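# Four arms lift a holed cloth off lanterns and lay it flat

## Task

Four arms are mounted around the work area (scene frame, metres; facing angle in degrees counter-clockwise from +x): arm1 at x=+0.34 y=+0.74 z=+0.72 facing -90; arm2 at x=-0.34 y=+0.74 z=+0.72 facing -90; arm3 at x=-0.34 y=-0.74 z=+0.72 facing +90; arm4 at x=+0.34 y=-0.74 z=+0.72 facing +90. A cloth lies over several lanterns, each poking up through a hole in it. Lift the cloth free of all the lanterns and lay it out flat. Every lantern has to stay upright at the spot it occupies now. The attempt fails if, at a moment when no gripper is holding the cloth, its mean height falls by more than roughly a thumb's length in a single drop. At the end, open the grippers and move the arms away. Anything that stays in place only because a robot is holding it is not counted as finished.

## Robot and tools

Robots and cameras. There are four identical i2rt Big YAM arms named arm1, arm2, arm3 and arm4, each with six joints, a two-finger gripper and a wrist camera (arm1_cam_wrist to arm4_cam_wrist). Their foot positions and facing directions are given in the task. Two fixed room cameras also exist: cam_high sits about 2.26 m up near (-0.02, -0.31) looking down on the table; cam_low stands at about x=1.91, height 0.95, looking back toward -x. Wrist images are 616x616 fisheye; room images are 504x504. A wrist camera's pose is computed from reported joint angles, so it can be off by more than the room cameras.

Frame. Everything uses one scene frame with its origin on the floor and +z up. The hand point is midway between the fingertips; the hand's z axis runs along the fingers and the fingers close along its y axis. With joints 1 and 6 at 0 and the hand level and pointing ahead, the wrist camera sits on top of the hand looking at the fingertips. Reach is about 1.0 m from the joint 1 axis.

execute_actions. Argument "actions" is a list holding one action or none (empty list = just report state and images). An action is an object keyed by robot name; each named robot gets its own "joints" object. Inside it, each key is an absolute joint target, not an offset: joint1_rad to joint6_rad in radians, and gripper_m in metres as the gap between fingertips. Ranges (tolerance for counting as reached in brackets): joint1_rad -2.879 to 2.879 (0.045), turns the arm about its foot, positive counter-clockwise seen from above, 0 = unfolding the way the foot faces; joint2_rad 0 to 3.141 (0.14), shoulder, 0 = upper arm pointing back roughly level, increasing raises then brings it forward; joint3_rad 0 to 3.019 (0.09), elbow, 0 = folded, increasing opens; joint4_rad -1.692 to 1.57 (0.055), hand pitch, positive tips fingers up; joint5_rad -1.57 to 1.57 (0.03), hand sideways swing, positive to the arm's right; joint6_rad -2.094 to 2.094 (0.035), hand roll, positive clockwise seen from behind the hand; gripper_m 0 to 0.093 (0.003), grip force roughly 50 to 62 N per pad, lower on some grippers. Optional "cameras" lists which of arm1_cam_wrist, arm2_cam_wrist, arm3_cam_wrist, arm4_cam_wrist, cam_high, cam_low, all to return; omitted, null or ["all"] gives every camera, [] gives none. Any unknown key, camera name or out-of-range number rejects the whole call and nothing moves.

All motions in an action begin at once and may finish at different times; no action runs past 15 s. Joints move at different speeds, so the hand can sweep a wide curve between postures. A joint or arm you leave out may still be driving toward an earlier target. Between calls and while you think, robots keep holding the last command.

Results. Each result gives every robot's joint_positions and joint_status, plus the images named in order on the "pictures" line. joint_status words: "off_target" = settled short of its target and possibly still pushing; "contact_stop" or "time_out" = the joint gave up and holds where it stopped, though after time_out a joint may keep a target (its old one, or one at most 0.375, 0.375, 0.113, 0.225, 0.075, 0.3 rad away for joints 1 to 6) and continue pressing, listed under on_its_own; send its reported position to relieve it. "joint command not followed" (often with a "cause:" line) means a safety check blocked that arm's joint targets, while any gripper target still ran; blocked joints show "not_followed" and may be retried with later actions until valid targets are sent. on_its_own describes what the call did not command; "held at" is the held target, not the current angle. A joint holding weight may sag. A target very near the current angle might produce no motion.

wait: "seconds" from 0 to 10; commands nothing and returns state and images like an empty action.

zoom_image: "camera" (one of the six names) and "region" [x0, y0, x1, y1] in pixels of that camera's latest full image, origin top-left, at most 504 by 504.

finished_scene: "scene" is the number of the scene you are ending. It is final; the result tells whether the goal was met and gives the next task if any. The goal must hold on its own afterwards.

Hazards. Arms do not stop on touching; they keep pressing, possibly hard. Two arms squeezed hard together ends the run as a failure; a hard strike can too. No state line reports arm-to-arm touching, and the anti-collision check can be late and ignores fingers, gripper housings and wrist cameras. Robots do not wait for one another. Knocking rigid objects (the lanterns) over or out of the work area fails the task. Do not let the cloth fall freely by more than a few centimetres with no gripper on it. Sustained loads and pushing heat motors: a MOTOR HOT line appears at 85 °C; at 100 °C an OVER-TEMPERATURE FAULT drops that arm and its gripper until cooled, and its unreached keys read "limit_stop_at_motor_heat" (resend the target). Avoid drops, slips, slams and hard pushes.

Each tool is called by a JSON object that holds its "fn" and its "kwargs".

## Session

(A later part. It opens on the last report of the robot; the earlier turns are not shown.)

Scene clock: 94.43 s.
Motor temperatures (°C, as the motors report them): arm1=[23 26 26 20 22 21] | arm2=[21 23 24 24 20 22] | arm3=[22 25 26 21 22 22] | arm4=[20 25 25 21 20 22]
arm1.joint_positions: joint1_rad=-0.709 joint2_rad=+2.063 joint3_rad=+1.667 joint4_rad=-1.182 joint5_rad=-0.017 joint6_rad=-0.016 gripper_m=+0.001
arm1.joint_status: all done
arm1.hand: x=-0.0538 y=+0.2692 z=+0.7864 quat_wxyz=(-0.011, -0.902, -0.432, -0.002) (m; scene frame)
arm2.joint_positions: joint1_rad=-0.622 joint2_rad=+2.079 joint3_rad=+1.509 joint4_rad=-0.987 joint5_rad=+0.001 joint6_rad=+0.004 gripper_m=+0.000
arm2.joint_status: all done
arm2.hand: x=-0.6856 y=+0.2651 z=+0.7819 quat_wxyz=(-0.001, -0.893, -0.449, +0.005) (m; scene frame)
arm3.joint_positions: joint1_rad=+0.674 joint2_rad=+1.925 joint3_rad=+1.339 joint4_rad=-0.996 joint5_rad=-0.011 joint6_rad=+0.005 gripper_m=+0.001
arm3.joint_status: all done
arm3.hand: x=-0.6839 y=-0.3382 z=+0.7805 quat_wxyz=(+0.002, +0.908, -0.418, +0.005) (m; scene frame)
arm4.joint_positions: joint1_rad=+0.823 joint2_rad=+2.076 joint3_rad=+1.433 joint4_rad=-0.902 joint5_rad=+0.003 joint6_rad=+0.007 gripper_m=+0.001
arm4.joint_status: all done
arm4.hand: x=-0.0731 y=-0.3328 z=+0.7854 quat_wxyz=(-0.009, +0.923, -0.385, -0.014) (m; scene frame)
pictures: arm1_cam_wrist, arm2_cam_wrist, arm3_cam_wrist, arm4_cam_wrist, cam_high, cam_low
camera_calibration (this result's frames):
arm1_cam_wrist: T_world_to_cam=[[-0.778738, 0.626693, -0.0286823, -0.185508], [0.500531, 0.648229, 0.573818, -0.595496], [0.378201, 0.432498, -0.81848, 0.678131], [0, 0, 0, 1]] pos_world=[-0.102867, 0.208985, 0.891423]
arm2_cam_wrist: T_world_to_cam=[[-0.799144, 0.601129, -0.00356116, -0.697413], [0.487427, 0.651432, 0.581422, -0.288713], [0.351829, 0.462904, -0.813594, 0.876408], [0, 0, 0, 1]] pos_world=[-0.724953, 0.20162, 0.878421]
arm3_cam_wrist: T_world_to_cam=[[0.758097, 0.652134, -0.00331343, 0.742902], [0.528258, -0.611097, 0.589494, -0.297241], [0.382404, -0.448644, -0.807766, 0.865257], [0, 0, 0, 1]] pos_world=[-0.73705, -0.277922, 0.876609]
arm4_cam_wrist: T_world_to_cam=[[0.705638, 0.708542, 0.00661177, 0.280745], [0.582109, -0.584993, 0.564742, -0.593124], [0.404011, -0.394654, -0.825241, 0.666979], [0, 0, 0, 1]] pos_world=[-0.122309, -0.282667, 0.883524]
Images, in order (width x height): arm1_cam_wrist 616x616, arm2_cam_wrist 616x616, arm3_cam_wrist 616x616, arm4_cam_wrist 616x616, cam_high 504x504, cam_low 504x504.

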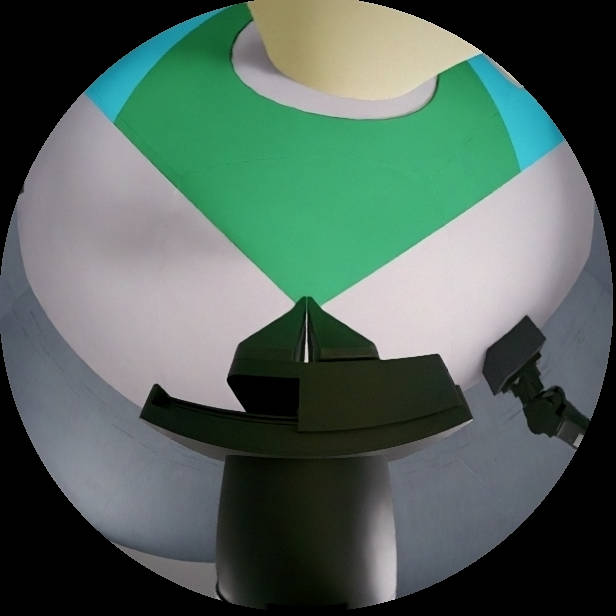

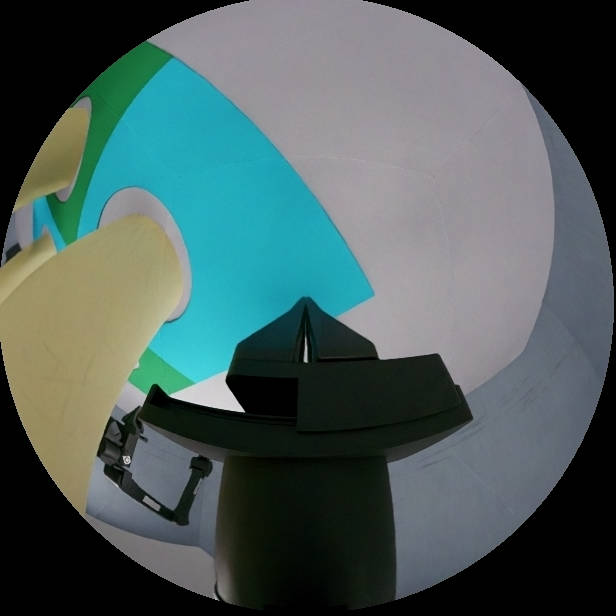

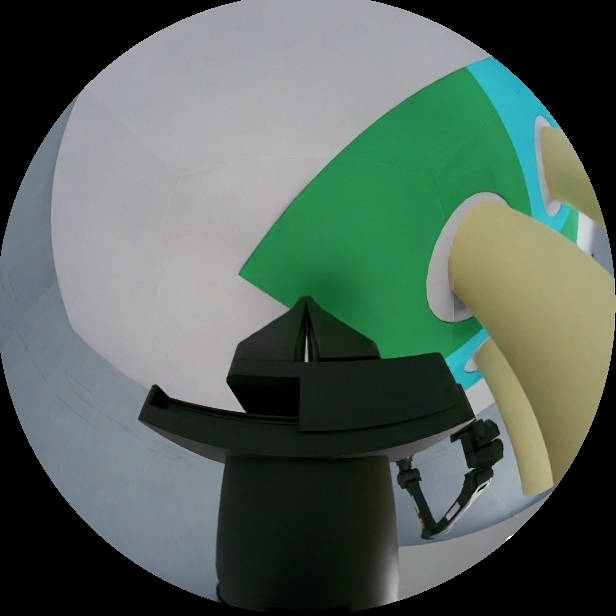

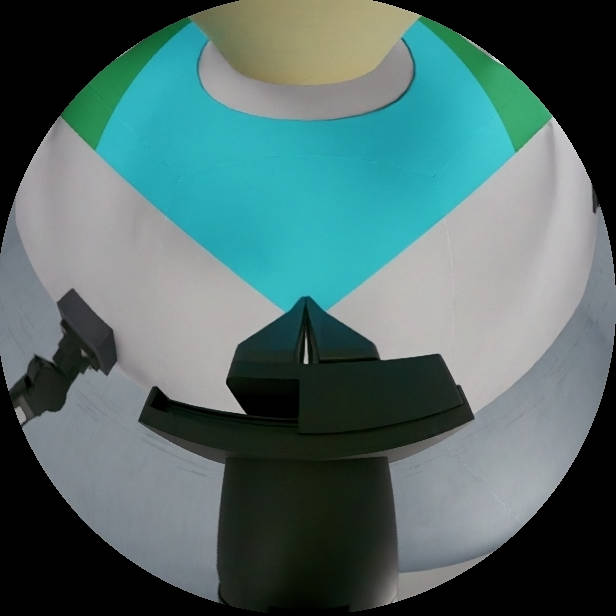

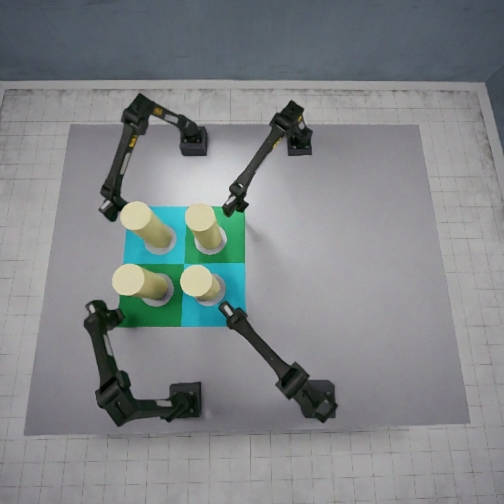

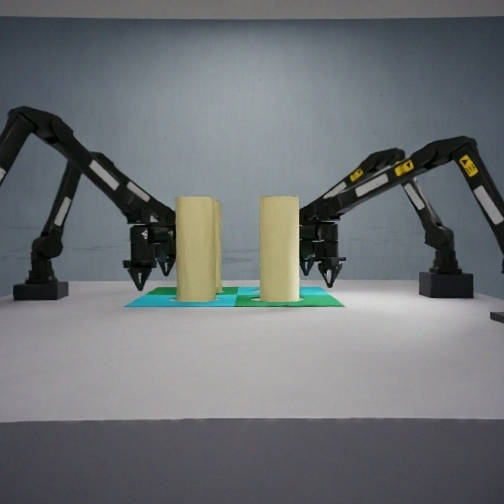

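{"fn": "execute_actions", "kwargs": {"actions": [{"arm1": {"joints": {"gripper_m": 0.07}}, "arm2": {"joints": {"gripper_m": 0.07}}, "arm3": {"joints": {"gripper_m": 0.07}}, "arm4": {"joints": {"gripper_m": 0.07}}}], "cameras": []}}

{"fn": "execute_actions", "kwargs": {"actions": [{"arm1": {"joints": {"joint2_rad": 2.19, "joint4_rad": -1.08}}, "arm2": {"joints": {"joint2_rad": 2.2, "joint4_rad": -0.89}}, "arm3": {"joints": {"joint2_rad": 2.04, "joint4_rad": -0.89}}, "arm4": {"joints": {"joint2_rad": 2.22, "joint4_rad": -0.8}}}]}}

Scene clock: 98.93 s.
Motor temperatures (°C, as the motors report them): arm1=[23 26 26 20 22 21] | arm2=[21 23 24 24 20 22] | arm3=[22 25 26 21 22 22] | arm4=[20 25 25 21 20 22]
arm1.joint_positions: joint1_rad=-0.709 joint2_rad=+2.063 joint3_rad=+1.667 joint4_rad=-1.182 joint5_rad=-0.017 joint6_rad=-0.016 gripper_m=+0.070
arm1.joint_status: all done
arm1.hand: x=-0.0538 y=+0.2692 z=+0.7864 quat_wxyz=(-0.011, -0.902, -0.432, -0.002) (m; scene frame)
arm2.joint_positions: joint1_rad=-0.622 joint2_rad=+2.079 joint3_rad=+1.509 joint4_rad=-0.987 joint5_rad=+0.001 joint6_rad=+0.004 gripper_m=+0.070
arm2.joint_status: all done
arm2.hand: x=-0.6856 y=+0.2651 z=+0.7819 quat_wxyz=(-0.001, -0.893, -0.449, +0.005) (m; scene frame)
arm3.joint_positions: joint1_rad=+0.674 joint2_rad=+1.925 joint3_rad=+1.339 joint4_rad=-0.996 joint5_rad=-0.011 joint6_rad=+0.005 gripper_m=+0.070
arm3.joint_status: all done
arm3.hand: x=-0.6839 y=-0.3382 z=+0.7805 quat_wxyz=(+0.002, +0.908, -0.418, +0.005) (m; scene frame)
arm4.joint_positions: joint1_rad=+0.823 joint2_rad=+2.076 joint3_rad=+1.433 joint4_rad=-0.902 joint5_rad=+0.003 joint6_rad=+0.007 gripper_m=+0.070
arm4.joint_status: all done
arm4.hand: x=-0.0731 y=-0.3328 z=+0.7854 quat_wxyz=(-0.009, +0.923, -0.385, -0.014) (m; scene frame)
pictures: none
No camera images: the call's "cameras" was empty. Leave "cameras" out to get every camera's image.

Scene clock: 100.00 s.
Motor temperatures (°C, as the motors report them): arm1=[23 26 26 20 22 21] | arm2=[21 23 24 24 20 22] | arm3=[22 25 26 21 22 22] | arm4=[20 25 25 21 20 22]
arm1.joint_positions: joint1_rad=-0.709 joint2_rad=+2.162 joint3_rad=+1.681 joint4_rad=-1.086 joint5_rad=-0.016 joint6_rad=-0.016 gripper_m=+0.070
arm1.joint_status: all done
arm1.hand: x=-0.0655 y=+0.2551 z=+0.7320 quat_wxyz=(-0.013, -0.902, -0.432, +0.003) (m; scene frame)
arm2.joint_positions: joint1_rad=-0.622 joint2_rad=+2.172 joint3_rad=+1.514 joint4_rad=-0.902 joint5_rad=+0.001 joint6_rad=+0.004 gripper_m=+0.070
arm2.joint_status: all done
arm2.hand: x=-0.6896 y=+0.2601 z=+0.7305 quat_wxyz=(-0.001, -0.894, -0.449, +0.004) (m; scene frame)
arm3.joint_positions: joint1_rad=+0.675 joint2_rad=+2.026 joint3_rad=+1.346 joint4_rad=-0.901 joint5_rad=-0.012 joint6_rad=+0.005 gripper_m=+0.070
arm3.joint_status: all done
arm3.hand: x=-0.6914 y=-0.3293 z=+0.7302 quat_wxyz=(+0.002, +0.908, -0.418, +0.004) (m; scene frame)
arm4.joint_positions: joint1_rad=+0.823 joint2_rad=+2.170 joint3_rad=+1.447 joint4_rad=-0.801 joint5_rad=+0.002 joint6_rad=+0.007 gripper_m=+0.070
arm4.joint_status: all done
arm4.hand: x=-0.0828 y=-0.3233 z=+0.7383 quat_wxyz=(-0.012, +0.923, -0.385, -0.024) (m; scene frame)
pictures: arm1_cam_wrist, arm2_cam_wrist, arm3_cam_wrist, arm4_cam_wrist, cam_high, cam_low
camera_calibration (this result's frames):
arm1_cam_wrist: T_world_to_cam=[[-0.778914, 0.626533, -0.0273612, -0.18825], [0.504964, 0.652456, 0.565078, -0.543637], [0.371892, 0.426331, -0.824584, 0.649769], [0, 0, 0, 1]] pos_world=[-0.113758, 0.195627, 0.837835]
arm2_cam_wrist: T_world_to_cam=[[-0.798907, 0.601444, -0.00353292, -0.697762], [0.486755, 0.649992, 0.583592, -0.255259], [0.353294, 0.464516, -0.812039, 0.837858], [0, 0, 0, 1]] pos_world=[-0.729209, 0.196383, 0.826875]
arm3_cam_wrist: T_world_to_cam=[[0.757838, 0.652425, -0.00484167, 0.743702], [0.529758, -0.610986, 0.588263, -0.256197], [0.380839, -0.448373, -0.808655, 0.831206], [0, 0, 0, 1]] pos_world=[-0.744439, -0.269052, 0.826471]
arm4_cam_wrist: T_world_to_cam=[[0.705653, 0.708536, 0.00544734, 0.281979], [0.591344, -0.593138, 0.546351, -0.543654], [0.39034, -0.382313, -0.837539, 0.647726], [0, 0, 0, 1]] pos_world=[-0.130326, -0.27462, 0.837985]
Images, in order (width x height): arm1_cam_wrist 616x616, arm2_cam_wrist 616x616, arm3_cam_wrist 616x616, arm4_cam_wrist 616x616, cam_high 504x504, cam_low 504x504.

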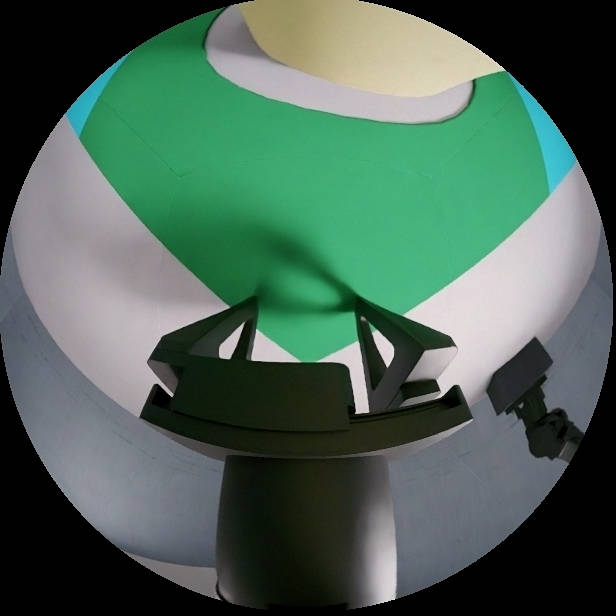

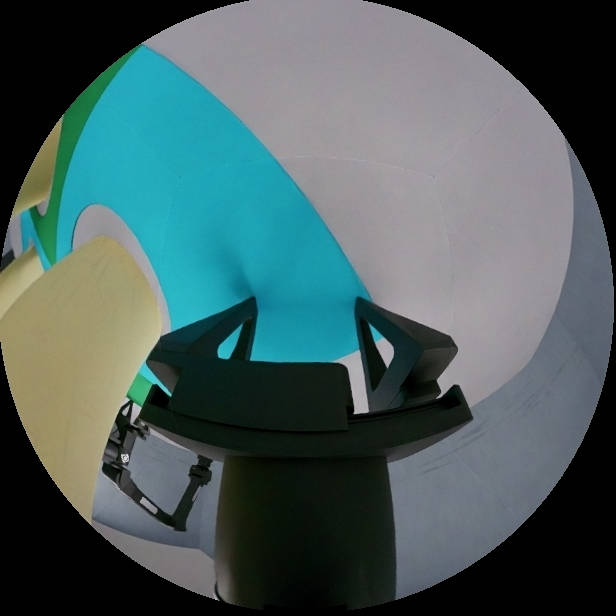

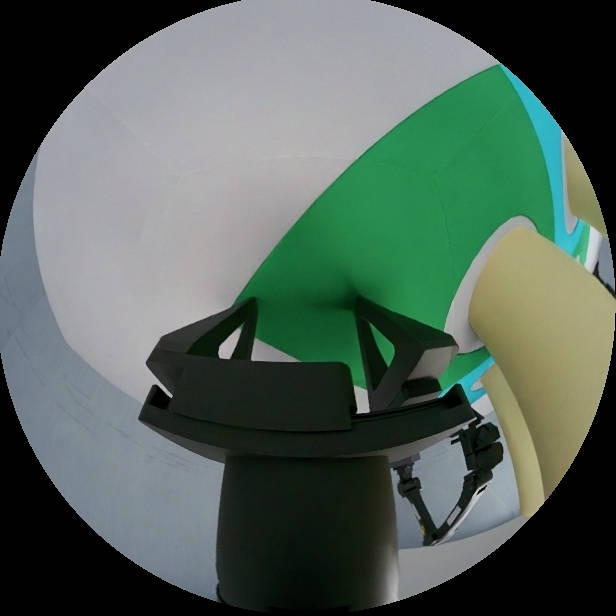

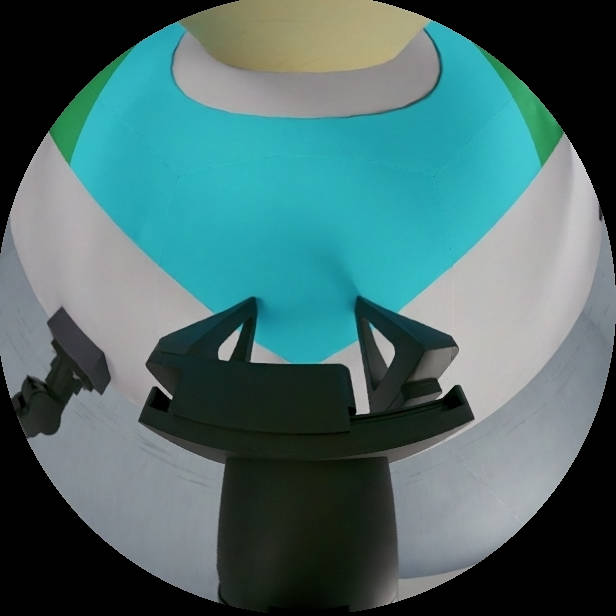

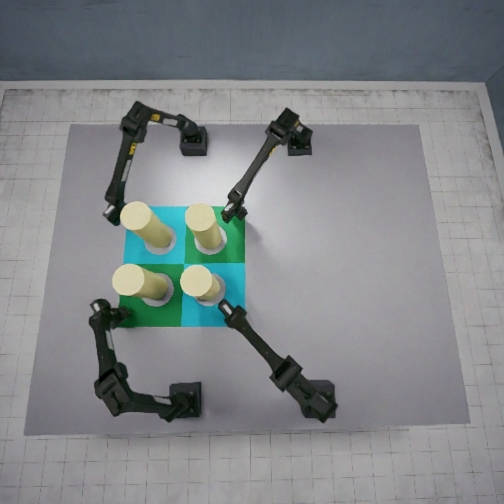

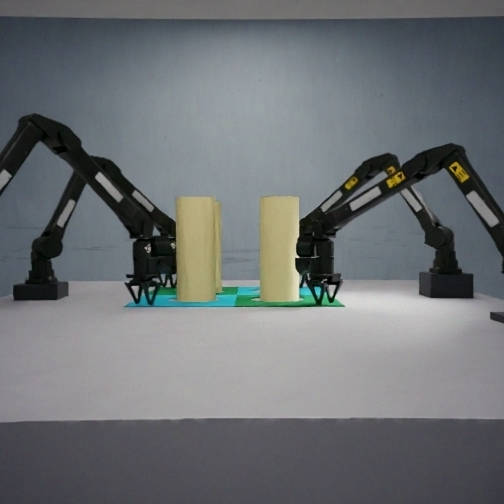

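All four are now pressing on the table at z≈0.73. Closing the grippers.

{"fn": "execute_actions", "kwargs": {"actions": [{"arm1": {"joints": {"gripper_m": 0.0}}, "arm2": {"joints": {"gripper_m": 0.0}}, "arm3": {"joints": {"gripper_m": 0.0}}, "arm4": {"joints": {"gripper_m": 0.0}}}]}}

Scene clock: 101.67 s.
Motor temperatures (°C, as the motors report them): arm1=[23 26 26 20 22 21] | arm2=[21 23 24 24 20 22] | arm3=[22 25 26 21 22 22] | arm4=[20 25 25 21 20 22]
arm1.joint_positions: joint1_rad=-0.710 joint2_rad=+2.162 joint3_rad=+1.681 joint4_rad=-1.086 joint5_rad=-0.016 joint6_rad=-0.016 gripper_m=+0.001
arm1.joint_status: all done
arm1.hand: x=-0.0661 y=+0.2555 z=+0.7320 quat_wxyz=(-0.013, -0.902, -0.431, +0.003) (m; scene frame)
arm2.joint_positions: joint1_rad=-0.622 joint2_rad=+2.172 joint3_rad=+1.514 joint4_rad=-0.902 joint5_rad=+0.001 joint6_rad=+0.004 gripper_m=+0.000
arm2.joint_status: all done
arm2.hand: x=-0.6896 y=+0.2601 z=+0.7305 quat_wxyz=(-0.001, -0.894, -0.449, +0.004) (m; scene frame)
arm3.joint_positions: joint1_rad=+0.676 joint2_rad=+2.026 joint3_rad=+1.346 joint4_rad=-0.901 joint5_rad=-0.013 joint6_rad=+0.005 gripper_m=+0.001
arm3.joint_status: all done
arm3.hand: x=-0.6922 y=-0.3300 z=+0.7302 quat_wxyz=(+0.003, +0.909, -0.417, +0.004) (m; scene frame)
arm4.joint_positions: joint1_rad=+0.823 joint2_rad=+2.170 joint3_rad=+1.447 joint4_rad=-0.801 joint5_rad=+0.002 joint6_rad=+0.007 gripper_m=+0.001
arm4.joint_status: all done
arm4.hand: x=-0.0828 y=-0.3233 z=+0.7383 quat_wxyz=(-0.012, +0.923, -0.385, -0.024) (m; scene frame)
pictures: arm1_cam_wrist, arm2_cam_wrist, arm3_cam_wrist, arm4_cam_wrist, cam_high, cam_low
camera_calibration (this result's frames):
arm1_cam_wrist: T_world_to_cam=[[-0.778196, 0.627424, -0.0273768, -0.189138], [0.505702, 0.651881, 0.565082, -0.543461], [0.372392, 0.4259, -0.824581, 0.649918], [0, 0, 0, 1]] pos_world=[-0.114382, 0.196142, 0.837832]
arm2_cam_wrist: T_world_to_cam=[[-0.798907, 0.601444, -0.00353292, -0.697762], [0.486755, 0.649992, 0.583592, -0.255259], [0.353294, 0.464516, -0.812039, 0.837858], [0, 0, 0, 1]] pos_world=[-0.729209, 0.196383, 0.826875]
arm3_cam_wrist: T_world_to_cam=[[0.756844, 0.653568, -0.00598409, 0.745252], [0.531184, -0.609735, 0.588275, -0.254801], [0.380829, -0.448411, -0.808639, 0.83116], [0, 0, 0, 1]] pos_world=[-0.745223, -0.269733, 0.826461]
arm4_cam_wrist: T_world_to_cam=[[0.705653, 0.708536, 0.00544734, 0.281979], [0.591344, -0.593138, 0.546351, -0.543654], [0.39034, -0.382313, -0.837539, 0.647726], [0, 0, 0, 1]] pos_world=[-0.130326, -0.27462, 0.837985]
Images, in order (width x height): arm1_cam_wrist 616x616, arm2_cam_wrist 616x616, arm3_cam_wrist 616x616, arm4_cam_wrist 616x616, cam_high 504x504, cam_low 504x504.

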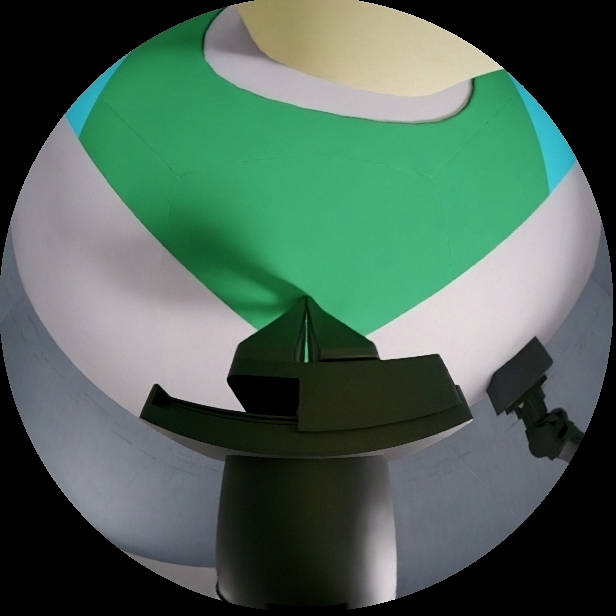

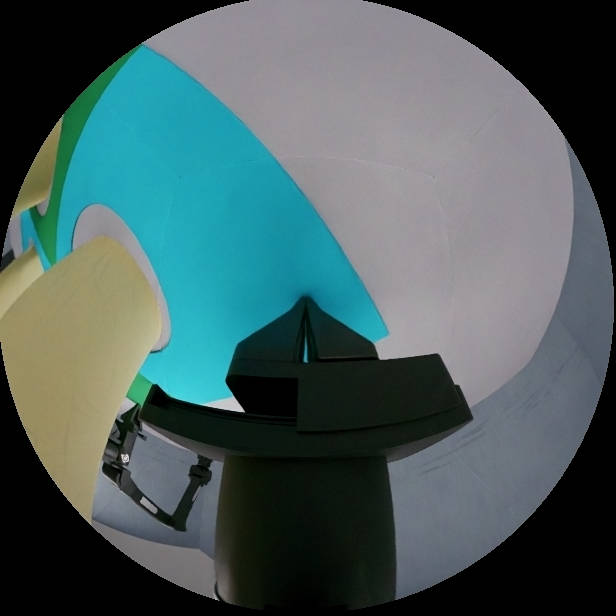

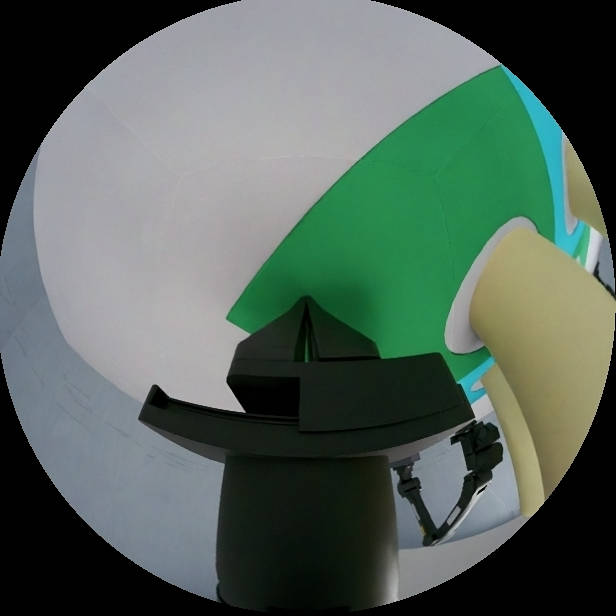

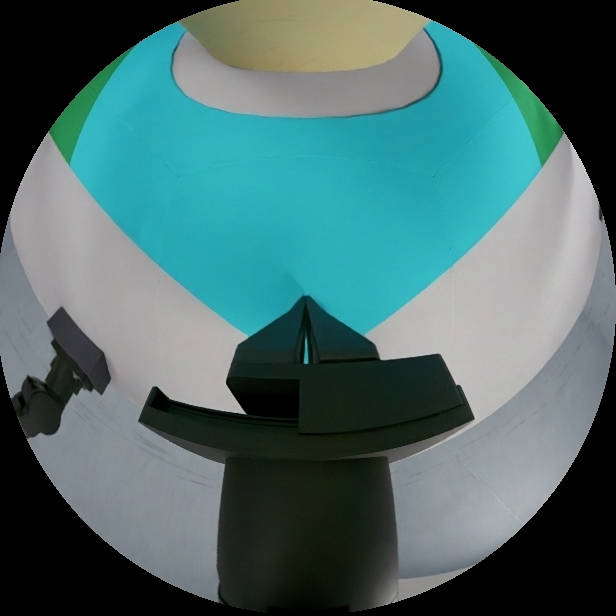

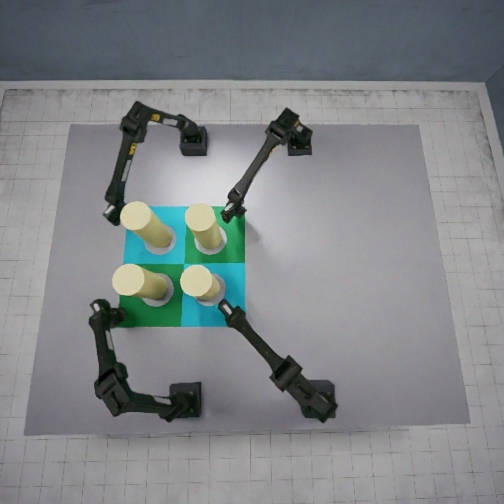

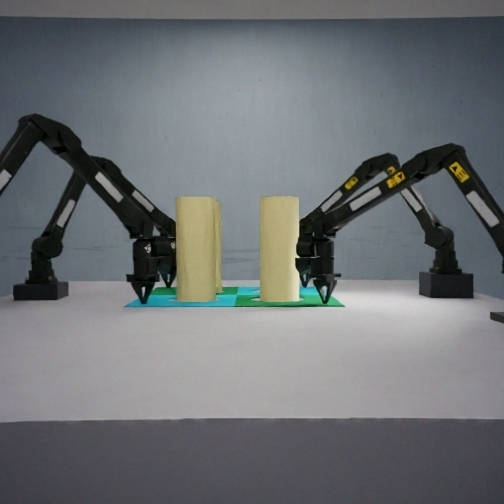

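{"fn": "execute_actions", "kwargs": {"actions": [{"arm1": {"joints": {"joint2_rad": 2.07, "joint4_rad": -1.18}}, "arm2": {"joints": {"joint2_rad": 2.08, "joint4_rad": -1.0}}, "arm3": {"joints": {"joint2_rad": 1.91, "joint4_rad": -1.01}}, "arm4": {"joints": {"joint2_rad": 2.09, "joint4_rad": -0.91}}}]}}

Scene clock: 104.57 s.
Motor temperatures (°C, as the motors report them): arm1=[23 26 26 20 22 21] | arm2=[21 23 24 24 20 22] | arm3=[22 25 26 21 22 22] | arm4=[20 25 25 21 20 22]
arm1.joint_positions: joint1_rad=-0.710 joint2_rad=+2.075 joint3_rad=+1.675 joint4_rad=-1.171 joint5_rad=-0.016 joint6_rad=-0.016 gripper_m=+0.001
arm1.joint_status: all done
arm1.hand: x=-0.0576 y=+0.2661 z=+0.7824 quat_wxyz=(-0.012, -0.902, -0.431, +0.002) (m; scene frame)
arm2.joint_positions: joint1_rad=-0.622 joint2_rad=+2.079 joint3_rad=+1.506 joint4_rad=-0.986 joint5_rad=+0.001 joint6_rad=+0.004 gripper_m=+0.000
arm2.joint_status: all done
arm2.hand: x=-0.6850 y=+0.2663 z=+0.7806 quat_wxyz=(-0.001, -0.894, -0.449, +0.004) (m; scene frame)
arm3.joint_positions: joint1_rad=+0.676 joint2_rad=+1.918 joint3_rad=+1.346 joint4_rad=-0.996 joint5_rad=-0.013 joint6_rad=+0.005 gripper_m=+0.001
arm3.joint_status: all done
arm3.hand: x=-0.6878 y=-0.3361 z=+0.7867 quat_wxyz=(+0.000, +0.909, -0.417, -0.002) (m; scene frame)
arm4.joint_positions: joint1_rad=+0.823 joint2_rad=+2.077 joint3_rad=+1.431 joint4_rad=-0.903 joint5_rad=+0.002 joint6_rad=+0.007 gripper_m=+0.001
arm4.joint_status: all done
arm4.hand: x=-0.0728 y=-0.3334 z=+0.7848 quat_wxyz=(-0.008, +0.923, -0.385, -0.013) (m; scene frame)
pictures: arm1_cam_wrist, arm2_cam_wrist, arm3_cam_wrist, arm4_cam_wrist, cam_high, cam_low
camera_calibration (this result's frames):
arm1_cam_wrist: T_world_to_cam=[[-0.778141, 0.62749, -0.0274404, -0.187733], [0.504306, 0.65023, 0.568223, -0.585244], [0.374397, 0.428319, -0.822417, 0.681588], [0, 0, 0, 1]] pos_world=[-0.106125, 0.206407, 0.887947]
arm2_cam_wrist: T_world_to_cam=[[-0.798906, 0.601445, -0.00352908, -0.697603], [0.486623, 0.649813, 0.583902, -0.291022], [0.353478, 0.464765, -0.811817, 0.873885], [0, 0, 0, 1]] pos_world=[-0.7246, 0.202529, 0.876901]
arm3_cam_wrist: T_world_to_cam=[[0.756694, 0.653741, -0.00600823, 0.746177], [0.536372, -0.615535, 0.577426, -0.283908], [0.373789, -0.440158, -0.816421, 0.876491], [0, 0, 0, 1]] pos_world=[-0.73997, -0.276768, 0.884005]
arm4_cam_wrist: T_world_to_cam=[[0.705613, 0.708576, 0.00546968, 0.281849], [0.581817, -0.583756, 0.56632, -0.594225], [0.404473, -0.39642, -0.824168, 0.664711], [0, 0, 0, 1]] pos_world=[-0.122005, -0.283089, 0.882813]
Images, in order (width x height): arm1_cam_wrist 616x616, arm2_cam_wrist 616x616, arm3_cam_wrist 616x616, arm4_cam_wrist 616x616, cam_high 504x504, cam_low 504x504.

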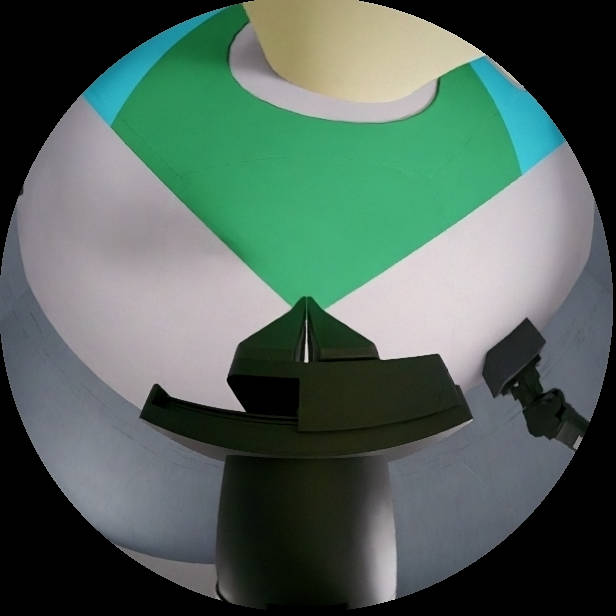

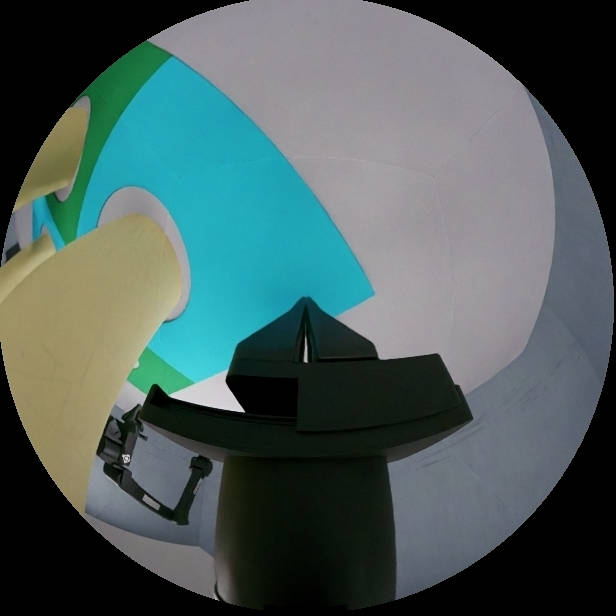

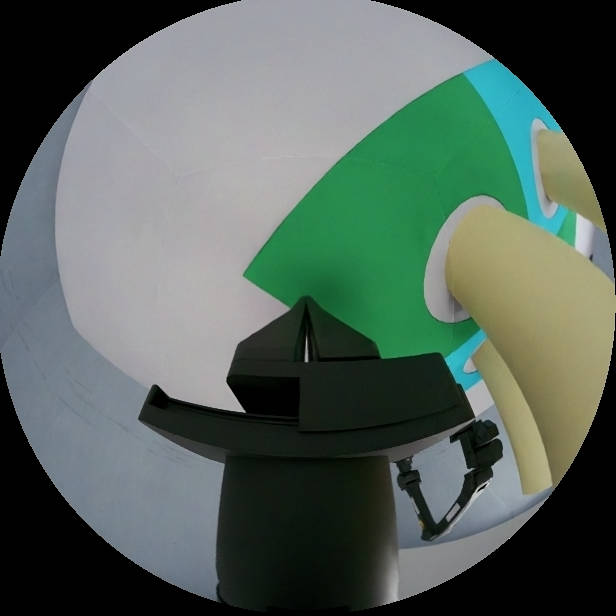

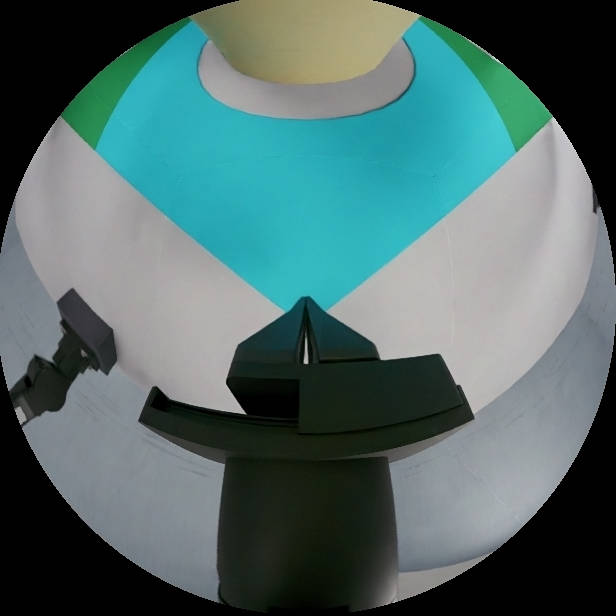

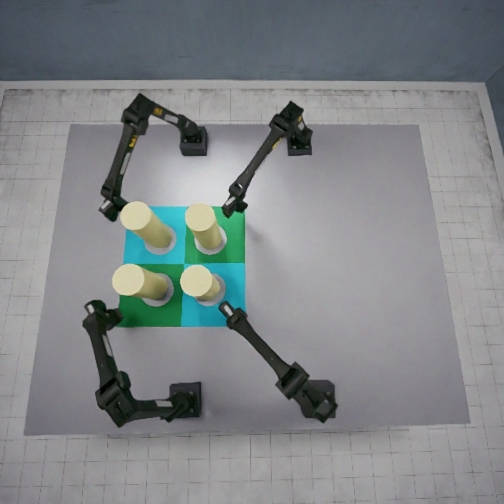

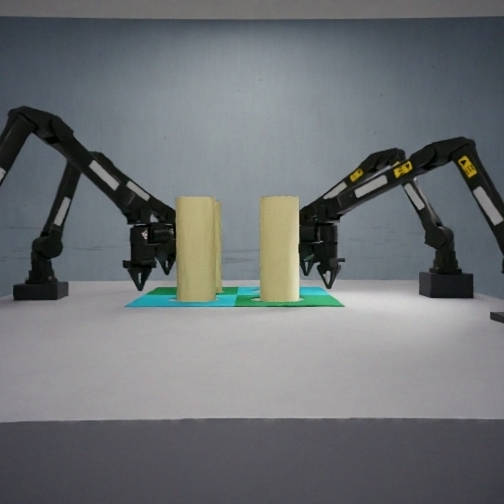

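{"fn": "execute_actions", "kwargs": {"actions": [{"arm1": {"joints": {"gripper_m": 0.07}}, "arm2": {"joints": {"gripper_m": 0.07, "joint1_rad": -0.71}}, "arm3": {"joints": {"gripper_m": 0.07, "joint1_rad": 0.77}}, "arm4": {"joints": {"gripper_m": 0.07}}}], "cameras": []}}

{"fn": "execute_actions", "kwargs": {"actions": [{"arm1": {"joints": {"joint2_rad": 2.05, "joint3_rad": 1.515, "joint4_rad": -1.03}}, "arm2": {"joints": {"joint2_rad": 2.125, "joint3_rad": 1.43, "joint4_rad": -0.866}}, "arm3": {"joints": {"joint2_rad": 2.015, "joint3_rad": 1.325, "joint4_rad": -0.872}}, "arm4": {"joints": {"joint2_rad": 2.10, "joint3_rad": 1.288, "joint4_rad": -0.763}}}]}}

Scene clock: 118.37 s.
Motor temperatures (°C, as the motors report them): arm1=[23 26 26 20 22 21] | arm2=[21 24 24 24 20 22] | arm3=[22 25 26 21 22 22] | arm4=[20 25 25 21 20 22]
arm1.joint_positions: joint1_rad=-0.710 joint2_rad=+2.075 joint3_rad=+1.675 joint4_rad=-1.171 joint5_rad=-0.016 joint6_rad=-0.016 gripper_m=+0.070
arm1.joint_status: all done
arm1.hand: x=-0.0576 y=+0.2661 z=+0.7824 quat_wxyz=(-0.012, -0.902, -0.431, +0.002) (m; scene frame)
arm2.joint_positions: joint1_rad=-0.717 joint2_rad=+2.079 joint3_rad=+1.506 joint4_rad=-0.986 joint5_rad=+0.001 joint6_rad=+0.004 gripper_m=+0.070
arm2.joint_status: all done
arm2.hand: x=-0.7282 y=+0.3014 z=+0.7807 quat_wxyz=(+0.000, -0.914, -0.406, +0.004) (m; scene frame)
arm3.joint_positions: joint1_rad=+0.773 joint2_rad=+1.918 joint3_rad=+1.346 joint4_rad=-0.996 joint5_rad=-0.012 joint6_rad=+0.005 gripper_m=+0.070
arm3.joint_status: all done
arm3.hand: x=-0.7250 y=-0.3719 z=+0.7861 quat_wxyz=(+0.000, +0.928, -0.373, -0.002) (m; scene frame)
arm4.joint_positions: joint1_rad=+0.823 joint2_rad=+2.077 joint3_rad=+1.431 joint4_rad=-0.903 joint5_rad=+0.002 joint6_rad=+0.007 gripper_m=+0.070
arm4.joint_status: all done
arm4.hand: x=-0.0728 y=-0.3334 z=+0.7848 quat_wxyz=(-0.008, +0.923, -0.385, -0.013) (m; scene frame)
pictures: none
No camera images: the call's "cameras" was empty. Leave "cameras" out to get every camera's image.

Scene clock: 119.33 s.
Motor temperatures (°C, as the motors report them): arm1=[23 26 25 20 22 21] | arm2=[21 24 24 24 20 22] | arm3=[22 25 26 21 22 22] | arm4=[20 25 25 21 20 22]
arm1.joint_positions: joint1_rad=-0.710 joint2_rad=+2.060 joint3_rad=+1.507 joint4_rad=-1.041 joint5_rad=-0.016 joint6_rad=-0.016 gripper_m=+0.070
arm1.joint_status: all done
arm1.hand: x=-0.0344 y=+0.2935 z=+0.7338 quat_wxyz=(-0.008, -0.902, -0.431, -0.008) (m; scene frame)
arm2.joint_positions: joint1_rad=-0.717 joint2_rad=+2.128 joint3_rad=+1.434 joint4_rad=-0.881 joint5_rad=+0.000 joint6_rad=+0.004 gripper_m=+0.070
arm2.joint_status: all done
arm2.hand: x=-0.7168 y=+0.3141 z=+0.7314 quat_wxyz=(+0.002, -0.914, -0.406, -0.003) (m; scene frame)
arm3.joint_positions: joint1_rad=+0.774 joint2_rad=+2.013 joint3_rad=+1.326 joint4_rad=-0.886 joint5_rad=-0.008 joint6_rad=+0.005 gripper_m=+0.070
arm3.joint_status: all done
arm3.hand: x=-0.7270 y=-0.3687 z=+0.7305 quat_wxyz=(-0.001, +0.928, -0.373, +0.002) (m; scene frame)
arm4.joint_positions: joint1_rad=+0.823 joint2_rad=+2.089 joint3_rad=+1.286 joint4_rad=-0.771 joint5_rad=+0.002 joint6_rad=+0.008 gripper_m=+0.070
arm4.joint_status: all done
arm4.hand: x=-0.0425 y=-0.3632 z=+0.7361 quat_wxyz=(-0.003, +0.923, -0.385, -0.001) (m; scene frame)
pictures: arm1_cam_wrist, arm2_cam_wrist, arm3_cam_wrist, arm4_cam_wrist, cam_high, cam_low
camera_calibration (this result's frames):
arm1_cam_wrist: T_world_to_cam=[[-0.77782, 0.627872, -0.0277966, -0.188082], [0.496201, 0.640645, 0.585968, -0.597588], [0.385721, 0.441985, -0.809857, 0.608384], [0, 0, 0, 1]] pos_world=[-0.0844365, 0.232036, 0.837643]
arm2_cam_wrist: T_world_to_cam=[[-0.738464, 0.674282, -0.00379789, -0.731313], [0.539556, 0.594274, 0.596421, -0.231676], [0.404413, 0.438387, -0.802663, 0.861042], [0, 0, 0, 1]] pos_world=[-0.763263, 0.253321, 0.826525]
arm3_cam_wrist: T_world_to_cam=[[0.689706, 0.724089, -0.000969014, 0.770357], [0.588706, -0.559972, 0.582973, -0.19607], [0.421581, -0.40265, -0.812491, 0.876588], [0, 0, 0, 1]] pos_world=[-0.785446, -0.314641, 0.82727]
arm4_cam_wrist: T_world_to_cam=[[0.705838, 0.708349, 0.005873, 0.28149], [0.57046, -0.573315, 0.58812, -0.614404], [0.419961, -0.411767, -0.808752, 0.584242], [0, 0, 0, 1]] pos_world=[-0.0935524, -0.311068, 0.832197]
Images, in order (width x height): arm1_cam_wrist 616x616, arm2_cam_wrist 616x616, arm3_cam_wrist 616x616, arm4_cam_wrist 616x616, cam_high 504x504, cam_low 504x504.

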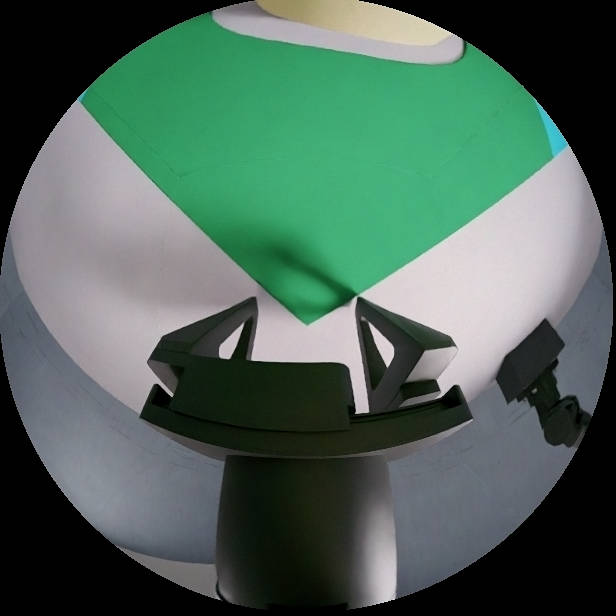

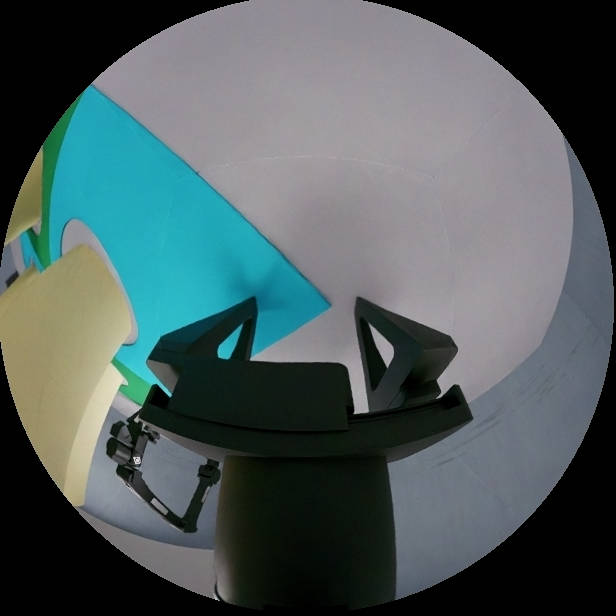

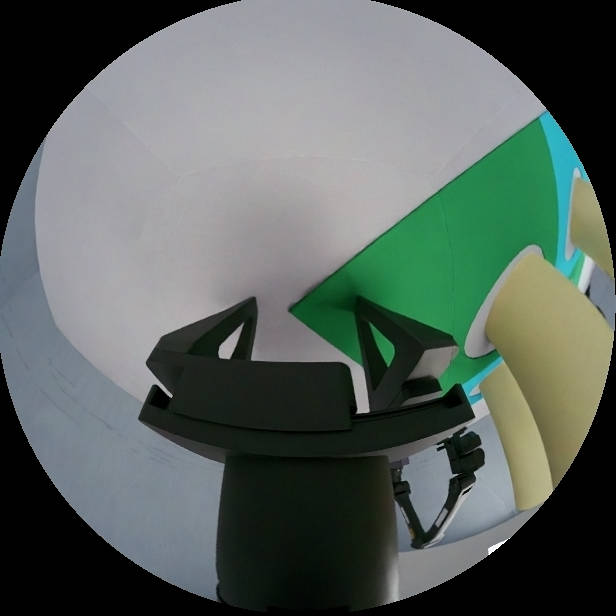

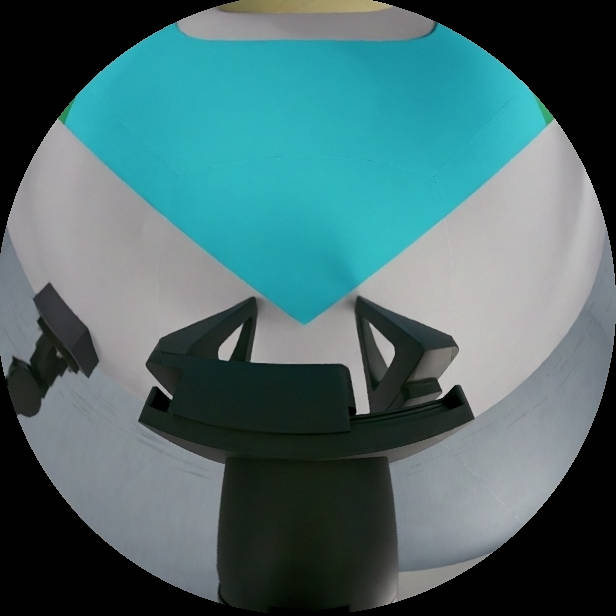

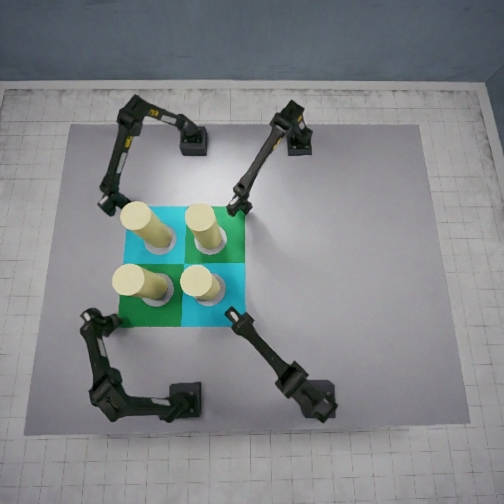

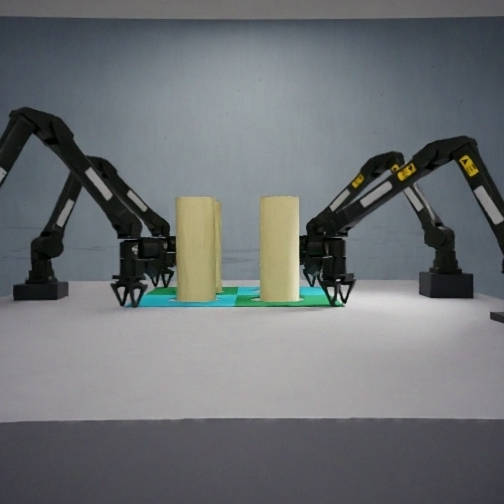

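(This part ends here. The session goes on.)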